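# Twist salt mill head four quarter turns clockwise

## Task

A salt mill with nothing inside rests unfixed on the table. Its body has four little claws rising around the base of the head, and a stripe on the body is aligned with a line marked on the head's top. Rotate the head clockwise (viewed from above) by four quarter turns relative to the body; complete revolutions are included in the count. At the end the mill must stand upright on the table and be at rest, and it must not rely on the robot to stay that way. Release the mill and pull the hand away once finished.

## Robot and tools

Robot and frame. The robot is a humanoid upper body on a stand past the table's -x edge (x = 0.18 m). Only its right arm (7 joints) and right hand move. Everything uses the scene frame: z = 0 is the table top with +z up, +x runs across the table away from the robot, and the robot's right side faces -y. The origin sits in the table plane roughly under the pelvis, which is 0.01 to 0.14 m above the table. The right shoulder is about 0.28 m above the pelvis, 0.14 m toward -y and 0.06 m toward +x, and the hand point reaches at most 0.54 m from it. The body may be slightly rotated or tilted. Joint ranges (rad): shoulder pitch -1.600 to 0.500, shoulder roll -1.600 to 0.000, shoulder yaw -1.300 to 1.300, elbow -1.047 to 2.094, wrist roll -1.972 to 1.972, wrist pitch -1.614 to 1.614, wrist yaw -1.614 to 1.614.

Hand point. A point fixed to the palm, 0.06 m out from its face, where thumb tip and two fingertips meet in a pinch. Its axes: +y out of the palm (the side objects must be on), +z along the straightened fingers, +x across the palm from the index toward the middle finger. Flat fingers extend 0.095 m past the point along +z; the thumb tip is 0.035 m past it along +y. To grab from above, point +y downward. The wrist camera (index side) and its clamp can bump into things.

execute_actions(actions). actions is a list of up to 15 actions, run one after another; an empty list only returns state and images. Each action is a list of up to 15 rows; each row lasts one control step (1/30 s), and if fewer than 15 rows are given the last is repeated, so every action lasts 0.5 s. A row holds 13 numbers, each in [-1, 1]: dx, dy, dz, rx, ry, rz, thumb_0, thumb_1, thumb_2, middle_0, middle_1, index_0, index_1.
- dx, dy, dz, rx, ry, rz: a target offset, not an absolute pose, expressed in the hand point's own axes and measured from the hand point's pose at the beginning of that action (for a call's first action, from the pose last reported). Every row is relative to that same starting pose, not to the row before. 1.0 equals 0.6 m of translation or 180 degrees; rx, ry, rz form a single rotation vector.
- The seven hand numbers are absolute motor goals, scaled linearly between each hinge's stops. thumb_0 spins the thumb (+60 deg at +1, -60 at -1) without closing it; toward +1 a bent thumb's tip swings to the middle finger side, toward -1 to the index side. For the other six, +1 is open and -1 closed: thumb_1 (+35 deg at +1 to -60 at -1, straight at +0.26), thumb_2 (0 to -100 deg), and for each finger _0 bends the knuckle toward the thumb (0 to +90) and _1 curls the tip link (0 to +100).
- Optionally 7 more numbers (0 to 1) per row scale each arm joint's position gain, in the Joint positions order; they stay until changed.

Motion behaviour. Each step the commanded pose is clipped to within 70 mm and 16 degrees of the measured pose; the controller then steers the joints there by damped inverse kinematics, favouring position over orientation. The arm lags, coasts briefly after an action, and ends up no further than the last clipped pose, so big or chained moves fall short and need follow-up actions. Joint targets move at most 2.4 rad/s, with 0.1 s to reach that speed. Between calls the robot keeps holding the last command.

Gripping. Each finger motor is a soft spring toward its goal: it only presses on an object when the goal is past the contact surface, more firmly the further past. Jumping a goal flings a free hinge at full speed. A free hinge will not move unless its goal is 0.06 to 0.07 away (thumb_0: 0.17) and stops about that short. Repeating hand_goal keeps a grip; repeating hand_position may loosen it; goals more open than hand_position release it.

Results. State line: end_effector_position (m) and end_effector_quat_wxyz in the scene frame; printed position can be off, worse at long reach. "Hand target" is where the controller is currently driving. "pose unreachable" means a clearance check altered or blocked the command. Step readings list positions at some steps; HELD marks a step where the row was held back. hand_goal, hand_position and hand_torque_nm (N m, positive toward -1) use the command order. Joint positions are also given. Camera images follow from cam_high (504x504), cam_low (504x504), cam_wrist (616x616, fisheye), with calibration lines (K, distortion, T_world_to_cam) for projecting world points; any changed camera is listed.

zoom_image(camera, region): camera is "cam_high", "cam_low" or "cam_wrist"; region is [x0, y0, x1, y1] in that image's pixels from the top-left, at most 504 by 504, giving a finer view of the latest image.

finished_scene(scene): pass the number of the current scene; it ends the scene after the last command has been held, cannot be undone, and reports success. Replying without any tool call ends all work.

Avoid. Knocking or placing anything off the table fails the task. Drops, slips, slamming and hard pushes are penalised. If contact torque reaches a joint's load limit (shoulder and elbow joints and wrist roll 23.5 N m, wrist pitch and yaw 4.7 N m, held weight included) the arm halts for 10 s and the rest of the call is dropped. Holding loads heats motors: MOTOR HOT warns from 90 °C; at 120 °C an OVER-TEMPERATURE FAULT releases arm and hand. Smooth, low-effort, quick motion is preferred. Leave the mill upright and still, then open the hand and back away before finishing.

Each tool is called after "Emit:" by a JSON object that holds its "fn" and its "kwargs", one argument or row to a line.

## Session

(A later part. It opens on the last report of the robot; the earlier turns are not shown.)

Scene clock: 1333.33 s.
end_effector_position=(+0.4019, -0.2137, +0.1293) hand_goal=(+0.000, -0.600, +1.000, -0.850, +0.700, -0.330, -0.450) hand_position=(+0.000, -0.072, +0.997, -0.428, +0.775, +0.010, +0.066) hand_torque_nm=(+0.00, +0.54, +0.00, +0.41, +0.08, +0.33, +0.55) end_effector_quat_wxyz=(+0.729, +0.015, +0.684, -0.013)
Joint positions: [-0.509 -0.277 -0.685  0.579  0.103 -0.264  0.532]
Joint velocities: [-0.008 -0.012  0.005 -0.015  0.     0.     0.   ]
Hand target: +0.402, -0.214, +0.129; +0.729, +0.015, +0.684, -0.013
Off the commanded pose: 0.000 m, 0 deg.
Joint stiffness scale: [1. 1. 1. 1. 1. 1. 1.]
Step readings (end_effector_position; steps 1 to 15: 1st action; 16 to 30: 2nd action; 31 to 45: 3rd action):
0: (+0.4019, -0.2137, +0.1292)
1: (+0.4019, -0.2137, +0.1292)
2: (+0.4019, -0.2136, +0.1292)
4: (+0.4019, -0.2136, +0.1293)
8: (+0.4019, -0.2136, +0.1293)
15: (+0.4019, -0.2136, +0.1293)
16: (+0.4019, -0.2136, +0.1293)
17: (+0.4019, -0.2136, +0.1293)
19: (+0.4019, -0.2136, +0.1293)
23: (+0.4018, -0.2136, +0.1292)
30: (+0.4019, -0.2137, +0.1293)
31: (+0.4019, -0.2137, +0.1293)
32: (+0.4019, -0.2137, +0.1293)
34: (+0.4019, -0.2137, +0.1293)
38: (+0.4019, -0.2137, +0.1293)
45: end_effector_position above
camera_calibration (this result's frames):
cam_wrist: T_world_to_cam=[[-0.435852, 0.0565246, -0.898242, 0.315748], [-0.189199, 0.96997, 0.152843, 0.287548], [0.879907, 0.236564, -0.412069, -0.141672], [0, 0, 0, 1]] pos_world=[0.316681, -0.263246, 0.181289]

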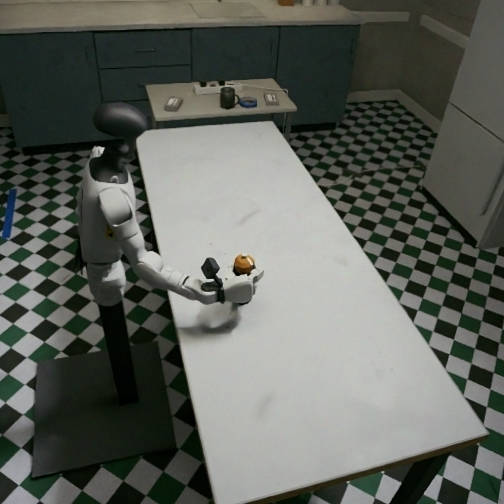

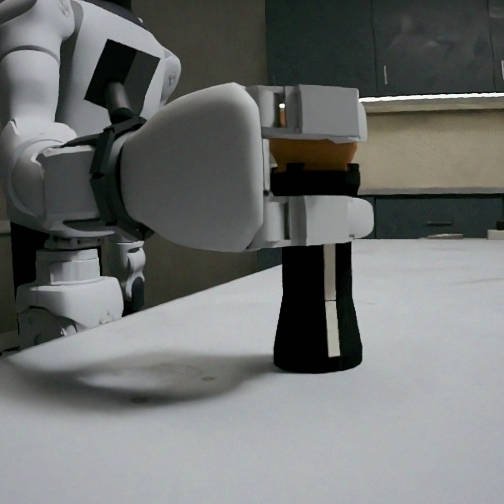

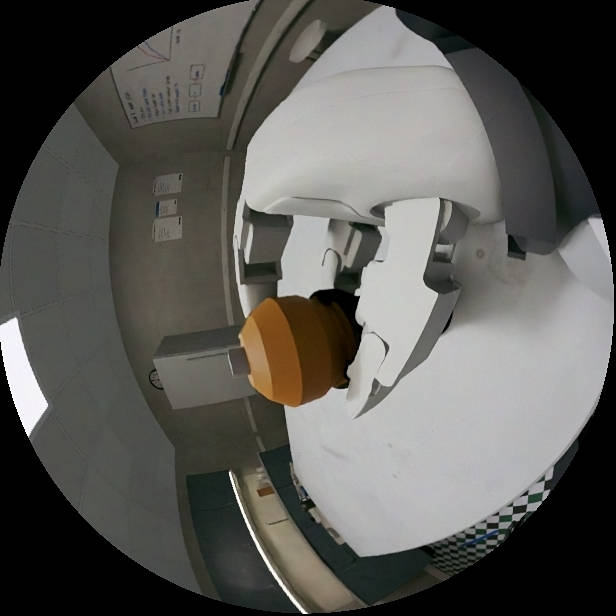

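Emit:
{"fn": "execute_actions", "kwargs": {
  "actions": [
    [[0,0,0,0,0,0,0,-0.6,1,-0.85,0.7,-0.31,-0.5],[0,0,0,0,0,0,0,-0.6,1,-0.85,0.7,-0.29,-0.54],[0,0,0,0,0,0,0,-0.6,1,-0.85,0.7,-0.28,-0.56],[0,0,0,0,0,0,0,-0.6,1,-0.85,0.7,-0.28,-0.56],[0,0,0,0,0,0,0,-0.6,1,-0.85,0.7,-0.28,-0.56],[0,0,0,0,0,0,0,-0.6,1,-0.85,0.7,-0.28,-0.56],[0,0,0,0,0,0,0,-0.6,1,-0.85,0.7,-0.1,-0.4],[0,0,0,0,0,0,0,-0.6,1,-0.85,0.7,0.1,-0.2],[0,0,0,0,0,0,0,-0.6,1,-0.85,0.7,0.3,0.0],[0,0,0,0,0,0,0,-0.6,1,-0.85,0.7,0.5,0.0],[0,0,0,0,0,0,0,-0.6,1,-0.85,0.7,0.7,0.0],[0,0,0,0,0,0,0,-0.6,1,-0.85,0.7,0.9,0.2],[0,0,0,0,0,0,0,-0.6,1,-0.85,0.7,0.9,0.5],[0,0,0,0,0,0,0,-0.6,1,-0.85,0.7,0.9,0.9]]
  ]
}}

Emit:
{"fn": "zoom_image", "kwargs": {
  "camera": "cam_high",
  "region": [210, 240, 280, 300]
}}

Scene clock: 1350.00 s.
end_effector_position=(+0.4019, -0.2136, +0.1293) hand_goal=(+0.000, -0.600, +1.000, -0.850, +0.700, +0.900, +0.900) hand_position=(+0.000, -0.072, +0.997, -0.428, +0.775, +0.701, +0.253) hand_torque_nm=(+0.00, +0.54, +0.00, +0.41, +0.08, -0.05, -0.13) end_effector_quat_wxyz=(+0.729, +0.015, +0.684, -0.012)
Joint positions: [-0.509 -0.277 -0.685  0.579  0.103 -0.264  0.532]
Joint velocities: [-0.005 -0.011 -0.006 -0.002 -0.005  0.     0.   ]
Hand target: +0.402, -0.214, +0.129; +0.729, +0.015, +0.684, -0.013
Off the commanded pose: 0.000 m, 0 deg.
Joint stiffness scale: [1. 1. 1. 1. 1. 1. 1.]
Step readings (end_effector_position):
0: (+0.4019, -0.2137, +0.1293)
1: (+0.4019, -0.2137, +0.1293)
2: (+0.4019, -0.2137, +0.1293)
4: (+0.4019, -0.2137, +0.1293)
8: (+0.4019, -0.2136, +0.1292)
15: end_effector_position above
camera_calibration (this result's frames):
cam_wrist: T_world_to_cam=[[-0.43577, 0.0561138, -0.898307, 0.315582], [-0.189723, 0.969903, 0.152621, 0.287706], [0.879835, 0.236937, -0.412008, -0.141528], [0, 0, 0, 1]] pos_world=[0.316626, -0.263223, 0.181269]

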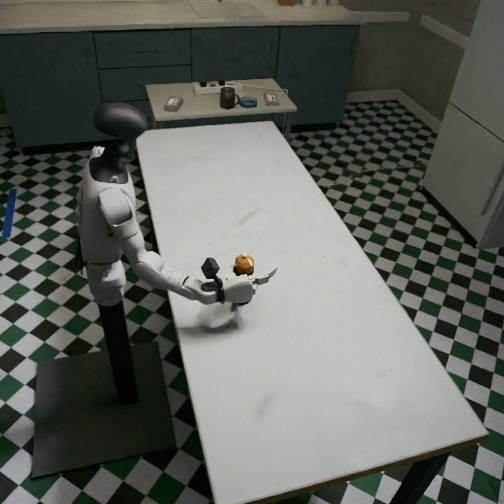

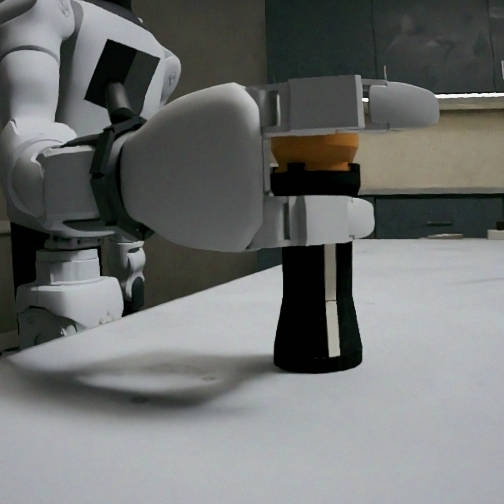

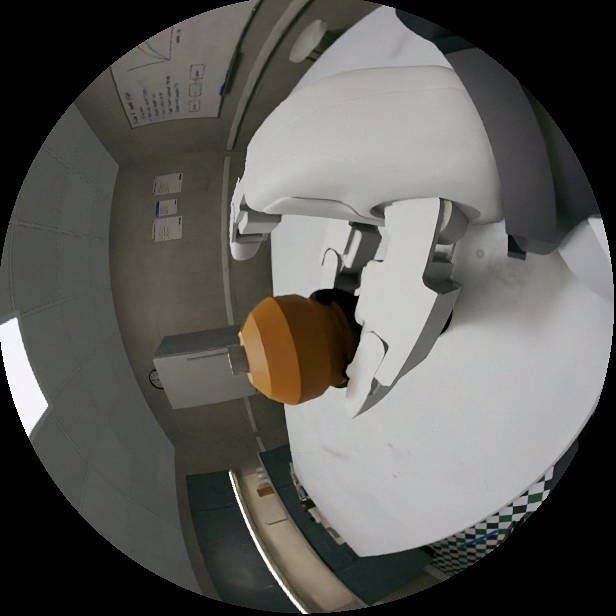

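Region (210, 240, 280, 300) of cam_high's 504x504 image, scaled by 7.200, with more detail than that image has; it fills the top 432 rows of this view, and the rest is white.

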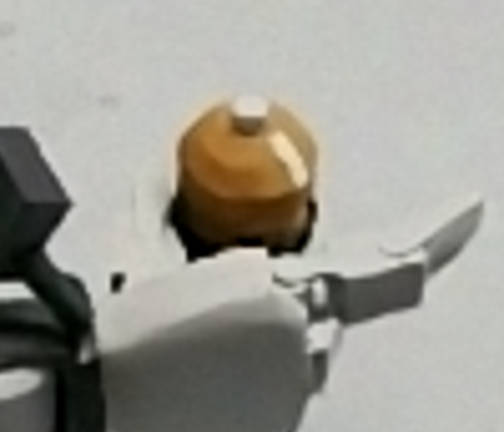

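Emit:
{"fn": "execute_actions", "kwargs": {
  "actions": [
    [[0,0,0,0,0,0,0,-0.45,1,-0.7,0.7,0.9,0.9],[0,0,0,0,0,0,0,-0.3,1,-0.58,0.7,0.9,0.9],[0,0,0,0,0,0,0,-0.2,1,-0.5,0.7,0.9,0.9],[0,0,0,0,0,0,0,-0.1,1,-0.42,0.7,0.9,0.9],[0,0,0,0,0,0,0,0,1,-0.3,0.75,0.9,0.9],[0,0,0,0,0,0,0,0.1,1,-0.15,0.8,0.9,0.9],[0,0,0,0,0,0,0,0.2,1,0,0.85,0.9,0.9],[0,0,0,0,0,0,0,0.3,1,0.2,0.9,0.9,0.9],[0,0,0,0,0,0,0,0.4,1,0.4,0.9,0.9,0.9],[0,0,0,0,0,0,0,0.5,1,0.6,0.9,0.9,0.9],[0,0,0,0,0,0,0,0.55,1,0.8,0.9,0.9,0.9]],
    [[0,-0.03,0,0,0,0,0,0.55,1,0.8,0.9,0.9,0.9],[0,-0.06,0,0,0,0,0,0.55,1,0.8,0.9,0.9,0.9],[0,-0.09,0,0,0,0,0,0.55,1,0.8,0.9,0.9,0.9],[0,-0.12,0,0,0,0,0,0.55,1,0.8,0.9,0.9,0.9],[0,-0.15,0,0,0,0,0,0.55,1,0.8,0.9,0.9,0.9],[-0.02,-0.18,0,0,0,0,0,0.55,1,0.8,0.9,0.9,0.9]],
    [[-0.06,-0.02,-0.04,0,0,0,0,0.55,1,0.8,0.9,0.9,0.9],[-0.12,-0.03,-0.08,0,0,0,0,0.55,1,0.8,0.9,0.9,0.9],[-0.2,-0.03,-0.12,0,0,0,0,0.55,1,0.8,0.9,0.9,0.9]]
  ]
}}

Emit:
{"fn": "zoom_image", "kwargs": {
  "camera": "cam_low",
  "region": [230, 60, 410, 390]
}}

Scene clock: 1372.13 s.
end_effector_position=(+0.3333, -0.3283, +0.2671) hand_goal=(+0.000, +0.550, +1.000, +0.800, +0.900, +0.900, +0.900) hand_position=(+0.000, +0.475, +0.997, +0.723, +0.826, +0.823, +0.826) hand_torque_nm=(+0.00, -0.07, +0.00, -0.07, -0.08, -0.07, -0.08) end_effector_quat_wxyz=(+0.785, -0.114, +0.605, +0.063)
Joint positions: [-0.638 -0.925 -0.947  0.929  0.355 -0.119  1.247]
Joint velocities: [ 0.465 -0.229 -0.153 -1.778  0.313  1.38   0.149]
Hand target: +0.325, -0.325, +0.269; +0.770, -0.111, +0.624, +0.069
Off the commanded pose: 0.012 m, 28 deg; orientation clipped at the last step of the last action.
Joint stiffness scale: [1. 1. 1. 1. 1. 1. 1.]
Step readings (end_effector_position; steps 1 to 15: 1st action; 16 to 30: 2nd action; 31 to 45: 3rd action):
0: (+0.4019, -0.2136, +0.1293)
1: (+0.4019, -0.2136, +0.1293)
2: (+0.4018, -0.2136, +0.1293)
4: (+0.4018, -0.2135, +0.1293)
8: (+0.4017, -0.2136, +0.1292)
15: (+0.4017, -0.2136, +0.1292)
16: (+0.4017, -0.2136, +0.1292)
17: (+0.4017, -0.2136, +0.1290)
19: (+0.4012, -0.2177, +0.1266)
23: (+0.3926, -0.2766, +0.1305)
30: (+0.3962, -0.3246, +0.1500)
31: (+0.3969, -0.3222, +0.1469)
32: (+0.3968, -0.3197, +0.1438)
34: (+0.3912, -0.3168, +0.1419)
38: (+0.3703, -0.3236, +0.1817)
45: end_effector_position above
camera_calibration (this result's frames):
cam_wrist: T_world_to_cam=[[-0.244499, -0.125336, -0.961515, 0.309513], [-0.473721, 0.880657, 0.0056642, 0.469554], [0.846055, 0.456875, -0.274694, 0.0495201], [0, 0, 0, 1]] pos_world=[0.256217, -0.397347, 0.308544]

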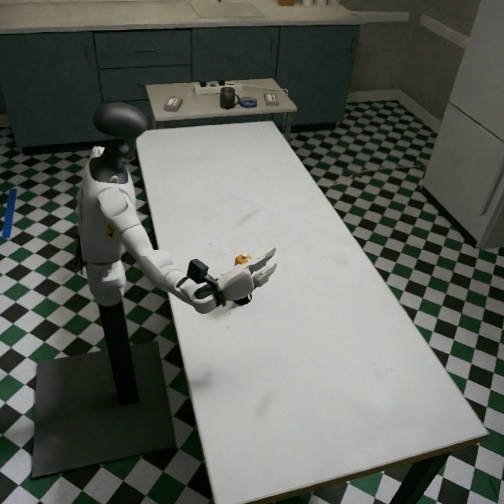

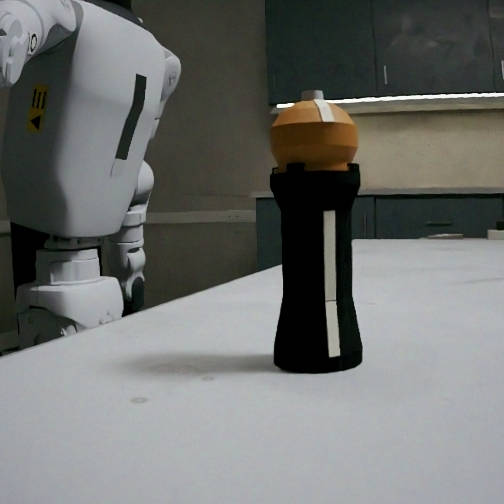

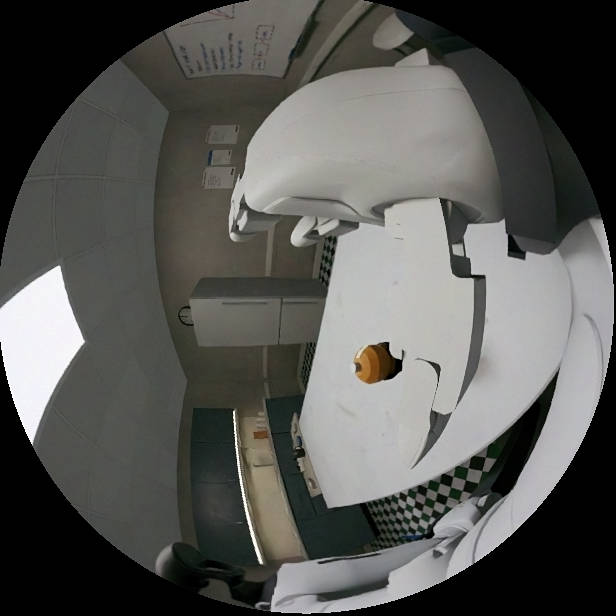

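Region (230, 60, 410, 390) of cam_low's 504x504 image, scaled by 1.527, with more detail than that image has; it fills the left 275 columns of this view, and the rest is white.

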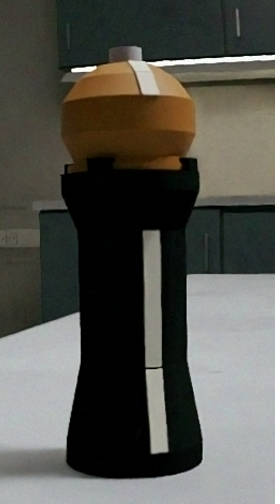

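Emit:
{"fn": "zoom_image", "kwargs": {
  "camera": "cam_low",
  "region": [260, 80, 370, 240]
}}

Region (260, 80, 370, 240) of cam_low's 504x504 image, scaled by 3.150, with more detail than that image has; it fills the left 346 columns of this view, and the rest is white.

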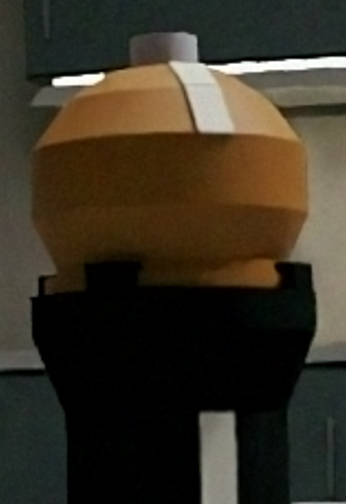

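Emit:
{"fn": "execute_actions", "kwargs": {
  "actions": []
}}

Scene clock: 1386.17 s.
end_effector_position=(+0.3245, -0.3245, +0.2676) hand_goal=(+0.000, +0.550, +1.000, +0.800, +0.900, +0.900, +0.900) hand_position=(+0.000, +0.475, +0.997, +0.723, +0.826, +0.823, +0.826) hand_torque_nm=(+0.00, -0.08, +0.00, -0.07, -0.08, -0.07, -0.08) end_effector_quat_wxyz=(+0.769, -0.111, +0.625, +0.070)
Joint positions: [-0.541 -0.889 -0.964  0.73   0.372  0.034  1.211]
Joint velocities: [ 0.003 -0.006 -0.006  0.002  0.008  0.     0.   ]
Hand target: +0.325, -0.325, +0.269; +0.770, -0.111, +0.624, +0.069
Off the commanded pose: 0.004 m, 27 deg; orientation clipped at the last step of the last action.
Joint stiffness scale: [1. 1. 1. 1. 1. 1. 1.]
camera_calibration (this result's frames):
cam_wrist: T_world_to_cam=[[-0.295204, -0.12125, -0.947709, 0.322396], [-0.477302, 0.877987, 0.0363461, 0.45409], [0.82767, 0.463073, -0.317059, 0.0747523], [0, 0, 0, 1]] pos_world=[0.250041, -0.39421, 0.312734]

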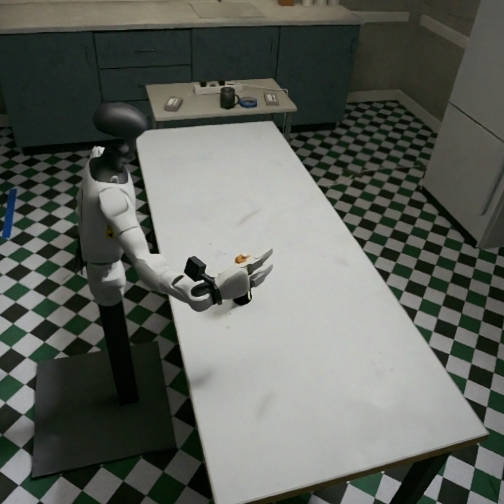

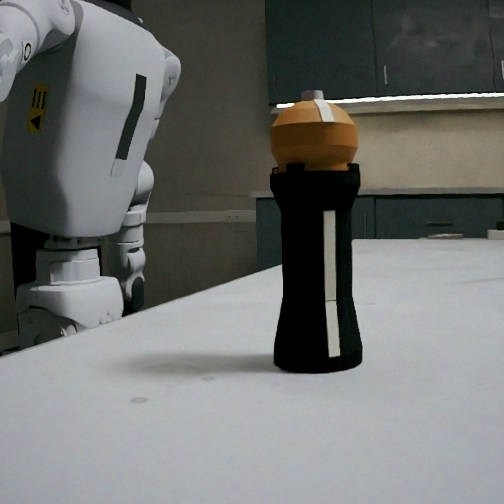

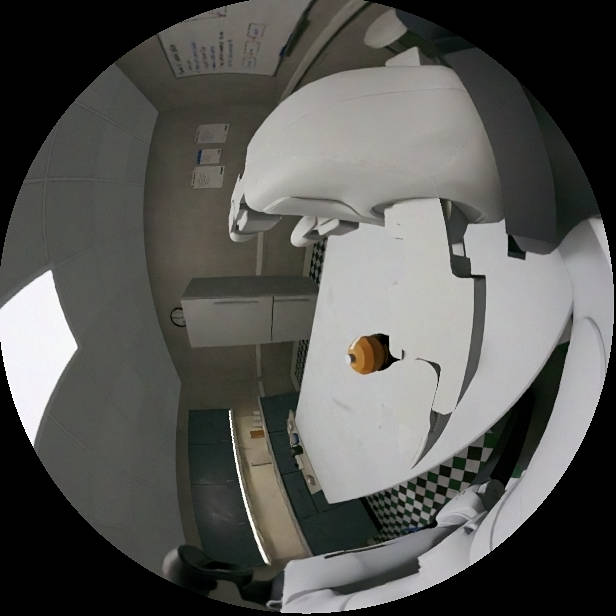

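Emit:
{"fn": "execute_actions", "kwargs": {
  "actions": [
    [[0.04,0.0,0.02,0.03,0.015,0.005,0,0.55,1,0.8,0.9,0.9,0.9],[0.09,0.01,0.04,0.06,0.03,0.01,0,0.55,1,0.8,0.9,0.9,0.9],[0.14,0.02,0.06,0.095,0.045,0.016,0,0.55,1,0.8,0.9,0.9,0.9],[0.19,0.035,0.07,0.095,0.045,0.016,0,0.55,1,0.8,0.9,0.9,0.9],[0.247,0.05,0.08,0.095,0.045,0.016,0,0.55,1,0.8,0.9,0.9,0.9]],
    [[0,0,0,0,0,0,0,0.55,1,0.8,0.9,0.9,0.9]]
  ]
}}

Scene clock: 1407.43 s.
end_effector_position=(+0.3754, -0.2757, +0.1331) hand_goal=(+0.000, +0.550, +1.000, +0.800, +0.900, +0.900, +0.900) hand_position=(+0.000, +0.477, +0.997, +0.723, +0.826, +0.823, +0.826) hand_torque_nm=(+0.00, -0.07, +0.00, -0.07, -0.08, -0.07, -0.08) end_effector_quat_wxyz=(+0.708, +0.029, +0.705, -0.003)
Joint positions: [-0.495 -0.453 -0.844  0.727  0.156 -0.205  0.74 ]
Joint velocities: [-0.017  0.    -0.002 -0.034  0.003  0.003 -0.005]
Hand target: +0.376, -0.276, +0.134; +0.709, +0.030, +0.704, -0.004
Off the commanded pose: 0.001 m, 0 deg.
Joint stiffness scale: [1. 1. 1. 1. 1. 1. 1.]
Step readings (end_effector_position; steps 1 to 15: 1st action; 16 to 30: 2nd action):
0: (+0.3245, -0.3245, +0.2676)
1: (+0.3245, -0.3245, +0.2676)
2: (+0.3247, -0.3247, +0.2677)
4: (+0.3300, -0.3251, +0.2660)
8: (+0.3470, -0.3077, +0.2203)
15: (+0.3756, -0.2764, +0.1341)
16: (+0.3793, -0.2747, +0.1290)
17: (+0.3822, -0.2745, +0.1265)
19: (+0.3849, -0.2773, +0.1282)
23: (+0.3785, -0.2785, +0.1374)
30: end_effector_position above
camera_calibration (this result's frames):
cam_wrist: T_world_to_cam=[[-0.487182, 0.0883778, -0.868817, 0.335213], [-0.175164, 0.96476, 0.196359, 0.329589], [0.855553, 0.247848, -0.454533, -0.0841593], [0, 0, 0, 1]] pos_world=[0.293045, -0.326741, 0.188268]

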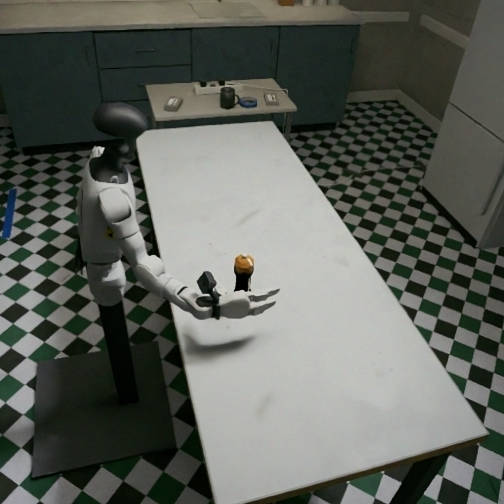

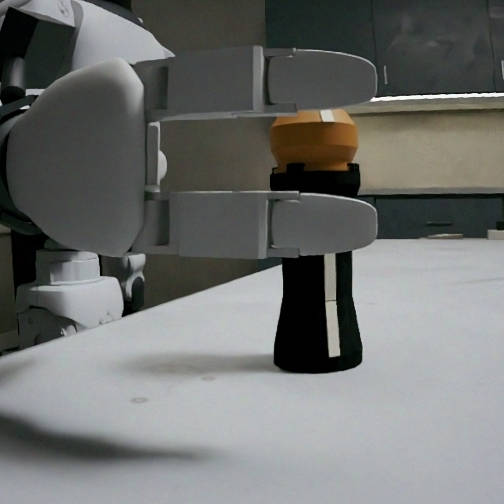

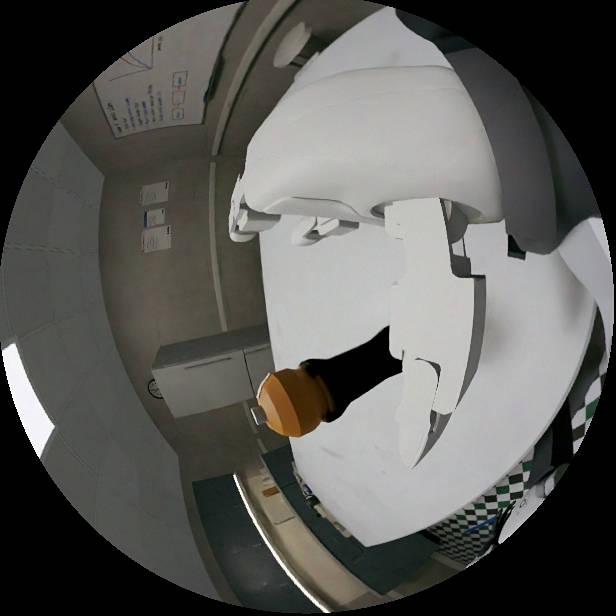

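Emit:
{"fn": "execute_actions", "kwargs": {
  "actions": [
    [[0.003,0.0,0.015,0,-0.008,-0.005,0,0.55,1,0.7,0.9,0.9,0.9],[0.006,0.015,0.03,0,-0.015,-0.009,0,0.55,1,0.6,0.9,0.9,0.9],[0.01,0.03,0.04,0,-0.019,-0.011,0,0.55,1,0.5,0.9,0.9,0.9],[0.01,0.05,0.04,0,-0.019,-0.011,0,0.55,1,0.5,0.9,0.9,0.9],[0.01,0.07,0.04,0,-0.019,-0.011,0,0.55,1,0.5,0.9,0.9,0.9],[0.01,0.085,0.04,0,-0.019,-0.011,0,0.55,1,0.5,0.9,0.9,0.9]],
    [[0,0,0,0,0,0,0,0.5,1,0.4,0.9,0.9,0.9]]
  ]
}}

Scene clock: 1421.00 s.
end_effector_position=(+0.4019, -0.2246, +0.1296) hand_goal=(+0.000, +0.500, +1.000, +0.400, +0.900, +0.900, +0.900) hand_position=(+0.000, +0.477, +0.997, +0.483, +0.826, +0.825, +0.826) hand_torque_nm=(+0.00, -0.02, +0.00, +0.08, -0.08, -0.07, -0.08) end_effector_quat_wxyz=(+0.731, +0.019, +0.682, -0.012)
Joint positions: [-0.547 -0.296 -0.758  0.657  0.077 -0.295  0.59 ]
Joint velocities: [ 0.     0.     0.003  0.006 -0.002  0.     0.   ]
Hand target: +0.402, -0.223, +0.129; +0.731, +0.018, +0.683, -0.009
Off the commanded pose: 0.001 m, 0 deg.
Joint stiffness scale: [1. 1. 1. 1. 1. 1. 1.]
Step readings (end_effector_position; steps 1 to 15: 1st action; 16 to 30: 2nd action):
0: (+0.3755, -0.2757, +0.1336)
1: (+0.3755, -0.2757, +0.1336)
2: (+0.3755, -0.2758, +0.1335)
4: (+0.3789, -0.2764, +0.1314)
8: (+0.3967, -0.2444, +0.1293)
15: (+0.4020, -0.2232, +0.1293)
16: (+0.4019, -0.2252, +0.1300)
17: (+0.4019, -0.2261, +0.1303)
19: (+0.4019, -0.2257, +0.1301)
23: (+0.4019, -0.2246, +0.1296)
30: end_effector_position above
camera_calibration (this result's frames):
cam_wrist: T_world_to_cam=[[-0.430912, 0.0638966, -0.900129, 0.31654], [-0.18669, 0.969597, 0.158201, 0.296297], [0.882871, 0.236216, -0.405882, -0.140997], [0, 0, 0, 1]] pos_world=[0.316199, -0.274209, 0.180825]

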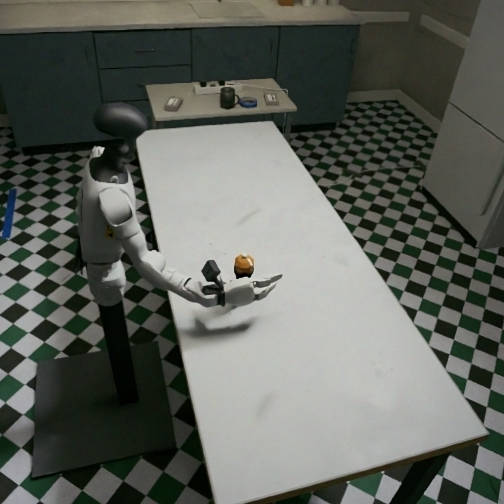

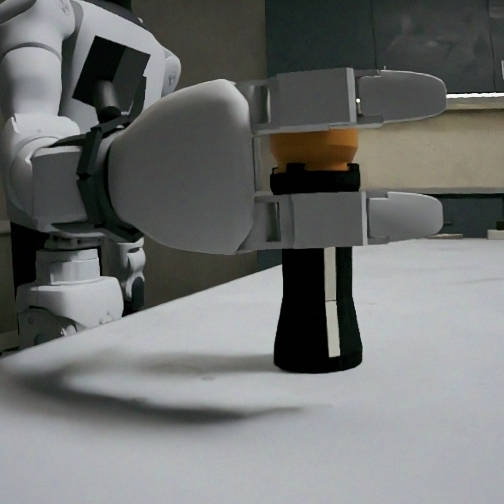

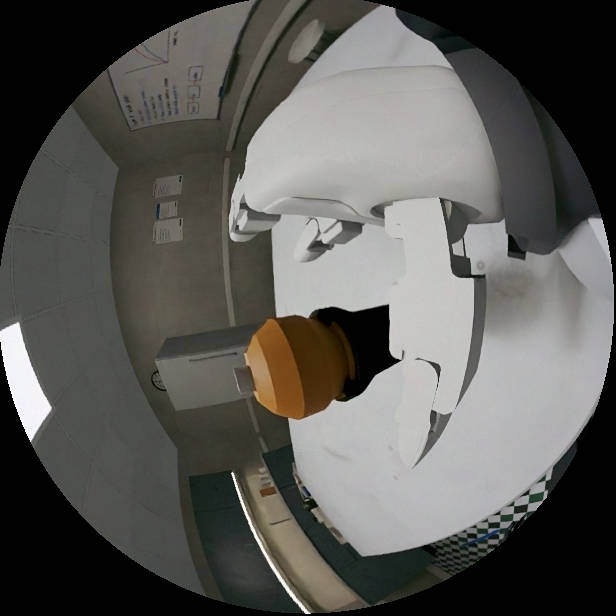

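Emit:
{"fn": "execute_actions", "kwargs": {
  "actions": [
    [[0,0.006,0,0,0,0,0,0.4,1,0.3,0.85,0.8,0.85],[0,0.012,0,0,0,0,0,0.3,1,0.15,0.8,0.7,0.8],[0,0.018,0,0,0,0,0,0.2,1,0.0,0.75,0.6,0.8],[0,0.018,0,0,0,0,0,0.15,1,-0.15,0.7,0.5,0.8],[0,0.018,0,0,0,0,0,0.1,1,-0.25,0.7,0.4,0.8],[0,0.018,0,0,0,0,0,0.05,1,-0.33,0.7,0.3,0.8],[0,0.018,0,0,0,0,0,0.0,1,-0.4,0.7,0.2,0.8],[0,0.018,0,0,0,0,0,-0.05,1,-0.45,0.7,0.1,0.8],[0,0.018,0,0,0,0,0,-0.1,1,-0.5,0.7,0.0,0.8],[0,0.018,0,0,0,0,0,-0.15,1,-0.55,0.7,-0.1,0.8],[0,0.018,0,0,0,0,0,-0.25,1,-0.6,0.7,-0.2,0.8],[0,0.018,0,0,0,0,0,-0.35,1,-0.7,0.7,-0.2,0.8],[0,0.018,0,0,0,0,0,-0.45,1,-0.75,0.7,-0.2,0.8],[0,0.018,0,0,0,0,0,-0.55,1,-0.8,0.7,-0.2,0.8],[0,0.018,0,0,0,0,0,-0.6,1,-0.85,0.7,-0.2,0.8]],
    [[0,0,0,0,0,0,0,-0.6,1,-0.85,0.7,-0.3,0.8],[0,0,0,0,0,0,0,-0.6,1,-0.85,0.7,-0.4,0.8],[0,0,0,0,0,0,0,-0.6,1,-0.85,0.7,-0.5,0.8],[0,0,0,0,0,0,0,-0.6,1,-0.85,0.7,-0.6,0.75],[0,0,0,0,0,0,0,-0.6,1,-0.85,0.7,-0.7,0.7],[0,0,0,0,0,0,0,-0.6,1,-0.85,0.7,-0.7,0.6],[0,0,0,0,0,0,0,-0.6,1,-0.85,0.7,-0.68,0.5],[0,0,0,0,0,0,0,-0.6,1,-0.85,0.7,-0.66,0.42],[0,0,0,0,0,0,0,-0.6,1,-0.85,0.7,-0.63,0.34],[0,0,0,0,0,0,0,-0.6,1,-0.85,0.7,-0.6,0.27],[0,0,0,0,0,0,0,-0.6,1,-0.85,0.7,-0.57,0.2],[0,0,0,0,0,0,0,-0.6,1,-0.85,0.7,-0.54,0.13],[0,0,0,0,0,0,0,-0.6,1,-0.85,0.7,-0.51,0.06],[0,0,0,0,0,0,0,-0.6,1,-0.85,0.7,-0.49,-0.02]]
  ]
}}

Emit:
{"fn": "zoom_image", "kwargs": {
  "camera": "cam_high",
  "region": [210, 240, 280, 300]
}}

Scene clock: 1443.23 s.
end_effector_position=(+0.4027, -0.2127, +0.1307) hand_goal=(+0.000, -0.600, +1.000, -0.850, +0.700, -0.490, -0.020) hand_position=(+0.000, -0.055, +0.997, -0.427, +0.776, -0.238, +0.540) hand_torque_nm=(+0.00, +0.56, +0.00, +0.41, +0.08, +0.30, +0.45) end_effector_quat_wxyz=(+0.732, +0.021, +0.681, -0.008)
Joint positions: [-0.532 -0.25  -0.739  0.585  0.068 -0.267  0.562]
Joint velocities: [-0.002  0.018  0.015  0.008  0.003  0.     0.   ]
Hand target: +0.403, -0.213, +0.131; +0.732, +0.020, +0.681, -0.008
Off the commanded pose: 0.000 m, 0 deg.
Joint stiffness scale: [1. 1. 1. 1. 1. 1. 1.]
Step readings (end_effector_position; steps 1 to 15: 1st action; 16 to 30: 2nd action):
0: (+0.4019, -0.2246, +0.1296)
1: (+0.4019, -0.2246, +0.1296)
2: (+0.4019, -0.2246, +0.1296)
4: (+0.4021, -0.2228, +0.1315)
8: (+0.4030, -0.2126, +0.1316)
15: (+0.4026, -0.2126, +0.1306)
16: (+0.4026, -0.2126, +0.1306)
17: (+0.4025, -0.2126, +0.1306)
19: (+0.4025, -0.2126, +0.1306)
23: (+0.4026, -0.2126, +0.1306)
30: end_effector_position above
camera_calibration (this result's frames):
cam_wrist: T_world_to_cam=[[-0.426514, 0.0689362, -0.90185, 0.316679], [-0.190242, 0.967949, 0.16396, 0.285089], [0.884248, 0.241501, -0.399729, -0.144333], [0, 0, 0, 1]] pos_world=[0.31693, -0.262926, 0.18116]

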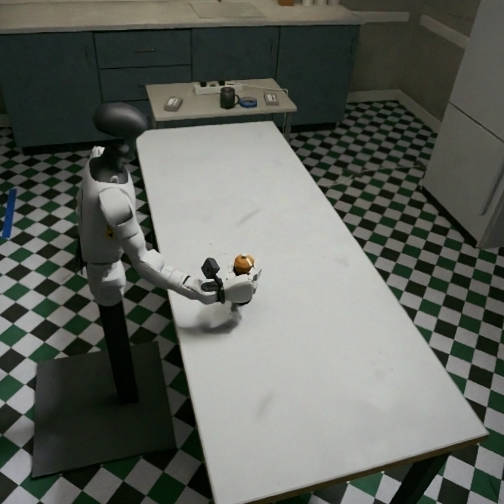

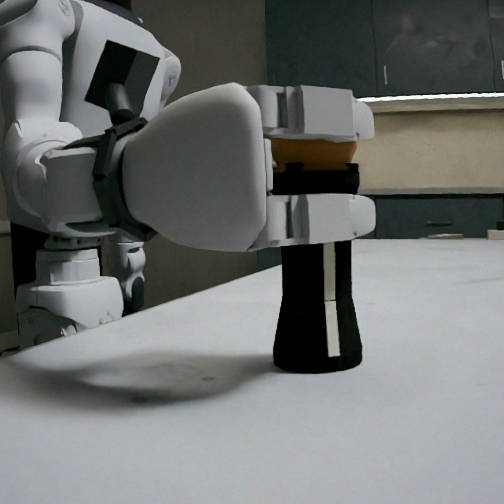

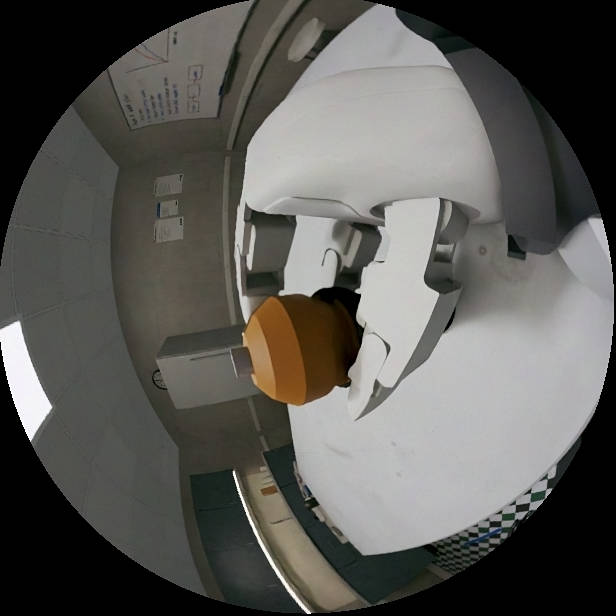

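Region (210, 240, 280, 300) of cam_high's 504x504 image, scaled by 7.200, with more detail than that image has; it fills the top 432 rows of this view, and the rest is white.

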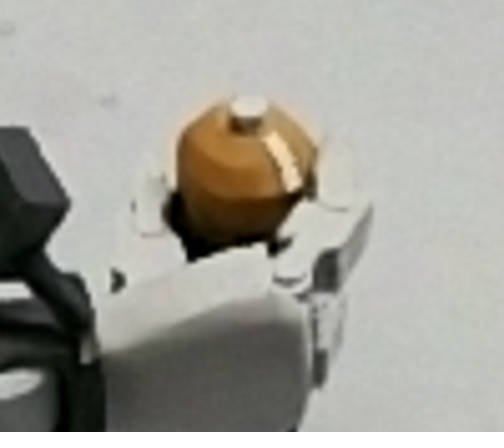

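Emit:
{"fn": "execute_actions", "kwargs": {
  "actions": [
    [[0,0,0,0,0,0,0,-0.6,1,-0.85,0.7,-0.47,-0.08],[0,0,0,0,0,0,0,-0.6,1,-0.85,0.7,-0.45,-0.14],[0,0,0,0,0,0,0,-0.6,1,-0.85,0.7,-0.45,-0.16],[0,0,0,0,0,0,0,-0.6,1,-0.85,0.7,-0.45,-0.16],[0,0,0,0,0,0,0,-0.6,1,-0.85,0.7,-0.25,0.0],[0,0,0,0,0,0,0,-0.6,1,-0.85,0.7,0,0.2],[0,0,0,0,0,0,0,-0.6,1,-0.85,0.7,0.2,0.35],[0,0,0,0,0,0,0,-0.6,1,-0.85,0.7,0.4,0.35],[0,0,0,0,0,0,0,-0.5,1,-0.75,0.7,0.6,0.35],[0,0,0,0,0,0,0,-0.4,1,-0.65,0.7,0.8,0.5],[0,0,0,0,0,0,0,-0.3,1,-0.57,0.7,0.9,0.7],[0,0,0,0,0,0,0,-0.2,1,-0.5,0.7,0.9,0.9],[0,0,0,0,0,0,0,-0.1,1,-0.42,0.7,0.9,0.9],[0,0,0,0,0,0,0,0,1,-0.3,0.75,0.9,0.9],[0,0,0,0,0,0,0,0.1,1,-0.15,0.8,0.9,0.9]],
    [[0,0,0,0,0,0,0,0.25,1,0.05,0.85,0.9,0.9],[0,0,0,0,0,0,0,0.4,1,0.3,0.9,0.9,0.9],[0,0,0,0,0,0,0,0.55,1,0.55,0.9,0.9,0.9],[0,-0.01,0,0,0,0,0,0.55,1,0.8,0.9,0.9,0.9],[0,-0.03,0,0,0,0,0,0.55,1,0.8,0.9,0.9,0.9],[0,-0.05,0,0,0,0,0,0.55,1,0.8,0.9,0.9,0.9],[0,-0.07,0,0,0,0,0,0.55,1,0.8,0.9,0.9,0.9],[0,-0.09,0,0,0,0,0,0.55,1,0.8,0.9,0.9,0.9],[0,-0.11,0,0,0,0,0,0.55,1,0.8,0.9,0.9,0.9],[0,-0.13,0,0,0,0,0,0.55,1,0.8,0.9,0.9,0.9]],
    [[-0.04,-0.02,-0.02,0,0,0,0,0.55,1,0.8,0.9,0.9,0.9],[-0.08,-0.03,-0.04,0,0,0,0,0.55,1,0.8,0.9,0.9,0.9],[-0.13,-0.04,-0.07,0,0,0,0,0.55,1,0.8,0.9,0.9,0.9],[-0.2,-0.04,-0.1,0,0,0,0,0.55,1,0.8,0.9,0.9,0.9]]
  ]
}}

Emit:
{"fn": "zoom_image", "kwargs": {
  "camera": "cam_low",
  "region": [260, 80, 370, 240]
}}

Scene clock: 1463.33 s.
end_effector_position=(+0.3409, -0.3050, +0.2456) hand_goal=(+0.000, +0.550, +1.000, +0.800, +0.900, +0.900, +0.900) hand_position=(+0.000, +0.475, +0.997, +0.722, +0.826, +0.823, +0.826) hand_torque_nm=(+0.00, -0.08, +0.00, -0.08, -0.08, -0.07, -0.08) end_effector_quat_wxyz=(+0.789, -0.081, +0.607, +0.046)
Joint positions: [-0.53  -0.703 -0.968  0.593  0.34  -0.035  1.083]
Joint velocities: [ 0.649 -0.163 -0.272 -2.114  0.239  1.723 -0.054]
Hand target: +0.331, -0.306, +0.252; +0.769, -0.060, +0.636, +0.028
Off the commanded pose: 0.015 m, 22 deg; orientation clipped at the last step of the last action.
Joint stiffness scale: [1. 1. 1. 1. 1. 1. 1.]
Step readings (end_effector_position; steps 1 to 15: 1st action; 16 to 30: 2nd action; 31 to 45: 3rd action):
0: (+0.4027, -0.2127, +0.1307)
1: (+0.4027, -0.2127, +0.1307)
2: (+0.4027, -0.2127, +0.1307)
4: (+0.4027, -0.2127, +0.1307)
8: (+0.4027, -0.2127, +0.1306)
15: (+0.4026, -0.2127, +0.1305)
16: (+0.4026, -0.2127, +0.1305)
17: (+0.4026, -0.2127, +0.1305)
19: (+0.4026, -0.2127, +0.1305)
23: (+0.4017, -0.2224, +0.1268)
30: (+0.3945, -0.2963, +0.1352)
31: (+0.3958, -0.2972, +0.1355)
32: (+0.3971, -0.2957, +0.1350)
34: (+0.3954, -0.2895, +0.1320)
38: (+0.3732, -0.2939, +0.1588)
45: end_effector_position above
camera_calibration (this result's frames):
cam_wrist: T_world_to_cam=[[-0.250419, -0.079755, -0.964847, 0.310327], [-0.412964, 0.910187, 0.0319452, 0.434619], [0.875643, 0.406447, -0.260864, -0.00233469], [0, 0, 0, 1]] pos_world=[0.259238, -0.369886, 0.284925]

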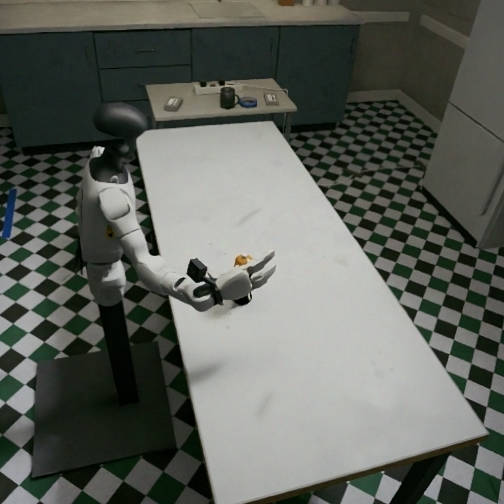

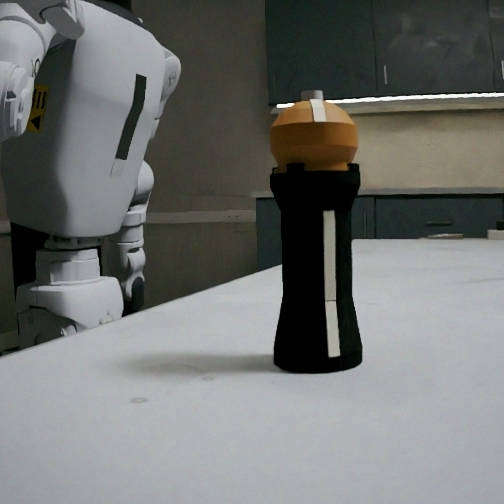

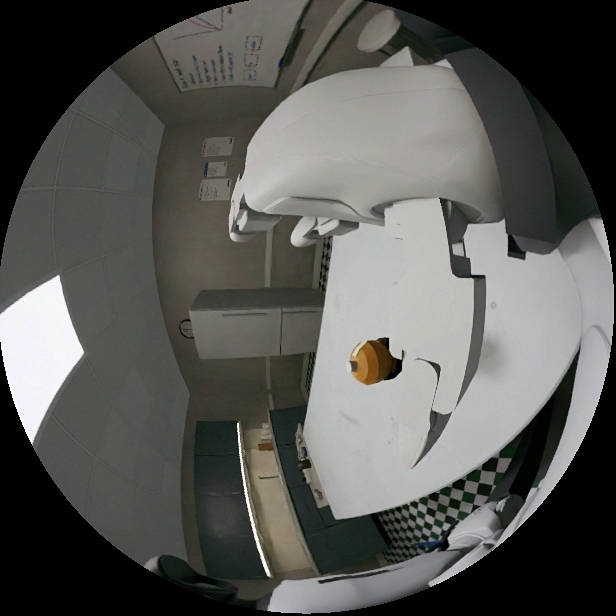

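Region (260, 80, 370, 240) of cam_low's 504x504 image, scaled by 3.150, with more detail than that image has; it fills the left 346 columns of this view, and the rest is white.

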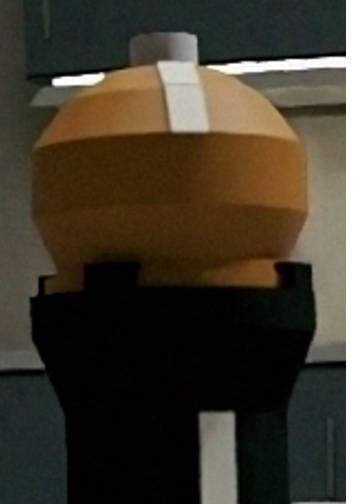

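Emit:
{"fn": "execute_actions", "kwargs": {
  "actions": [
    [[-0.03,-0.04,-0.03,0,0,0,0,0.55,1,0.8,0.9,0.9,0.9],[-0.06,-0.08,-0.06,0,0,0,0,0.55,1,0.8,0.9,0.9,0.9],[-0.08,-0.12,-0.09,0,0,0,0,0.55,1,0.8,0.9,0.9,0.9]],
    [[0,0,0,0,0,0,0,0.55,1,0.8,0.9,0.9,0.9]]
  ]
}}

Scene clock: 1469.93 s.
end_effector_position=(+0.2885, -0.3826, +0.2864) hand_goal=(+0.000, +0.550, +1.000, +0.800, +0.900, +0.900, +0.900) hand_position=(+0.000, +0.478, +0.997, +0.722, +0.826, +0.823, +0.826) hand_torque_nm=(+0.00, -0.07, +0.00, -0.08, -0.08, -0.07, -0.08) end_effector_quat_wxyz=(+0.784, -0.054, +0.618, +0.012)
Joint positions: [-0.493 -1.105 -1.136  1.08   0.374 -0.091  1.296]
Joint velocities: [ 0.032  0.058 -0.008 -0.034 -0.006  0.037 -0.015]
Hand target: +0.288, -0.383, +0.287; +0.786, -0.052, +0.617, +0.012
Off the commanded pose: 0.001 m, 0 deg.
Joint stiffness scale: [1. 1. 1. 1. 1. 1. 1.]
Step readings (end_effector_position; steps 1 to 15: 1st action; 16 to 30: 2nd action):
0: (+0.3313, -0.3064, +0.2518)
1: (+0.3313, -0.3064, +0.2518)
2: (+0.3312, -0.3065, +0.2518)
4: (+0.3291, -0.3105, +0.2514)
8: (+0.3034, -0.3541, +0.2705)
15: (+0.2883, -0.3830, +0.2869)
16: (+0.2887, -0.3830, +0.2840)
17: (+0.2892, -0.3829, +0.2819)
19: (+0.2895, -0.3829, +0.2809)
23: (+0.2887, -0.3825, +0.2868)
30: end_effector_position above
camera_calibration (this result's frames):
cam_wrist: T_world_to_cam=[[-0.274957, -0.056097, -0.959819, 0.345163], [-0.331787, 0.942508, 0.0399609, 0.46889], [0.902395, 0.329443, -0.277761, 0.0534057], [0, 0, 0, 1]] pos_world=[0.202284, -0.440164, 0.327391]

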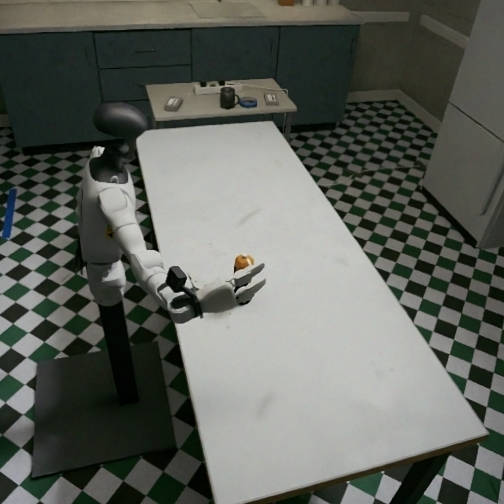

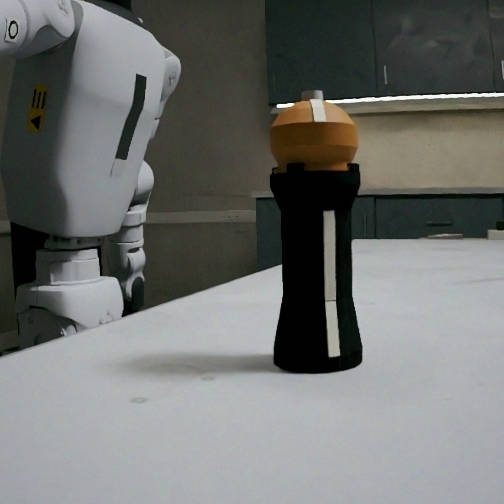

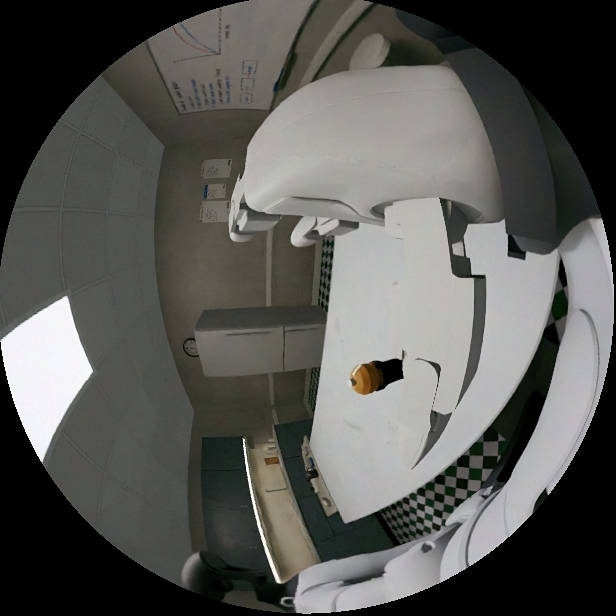

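Emit:
{"fn": "finished_scene", "kwargs": {
  "scene": 1
}}

The scene is finished: the task was done.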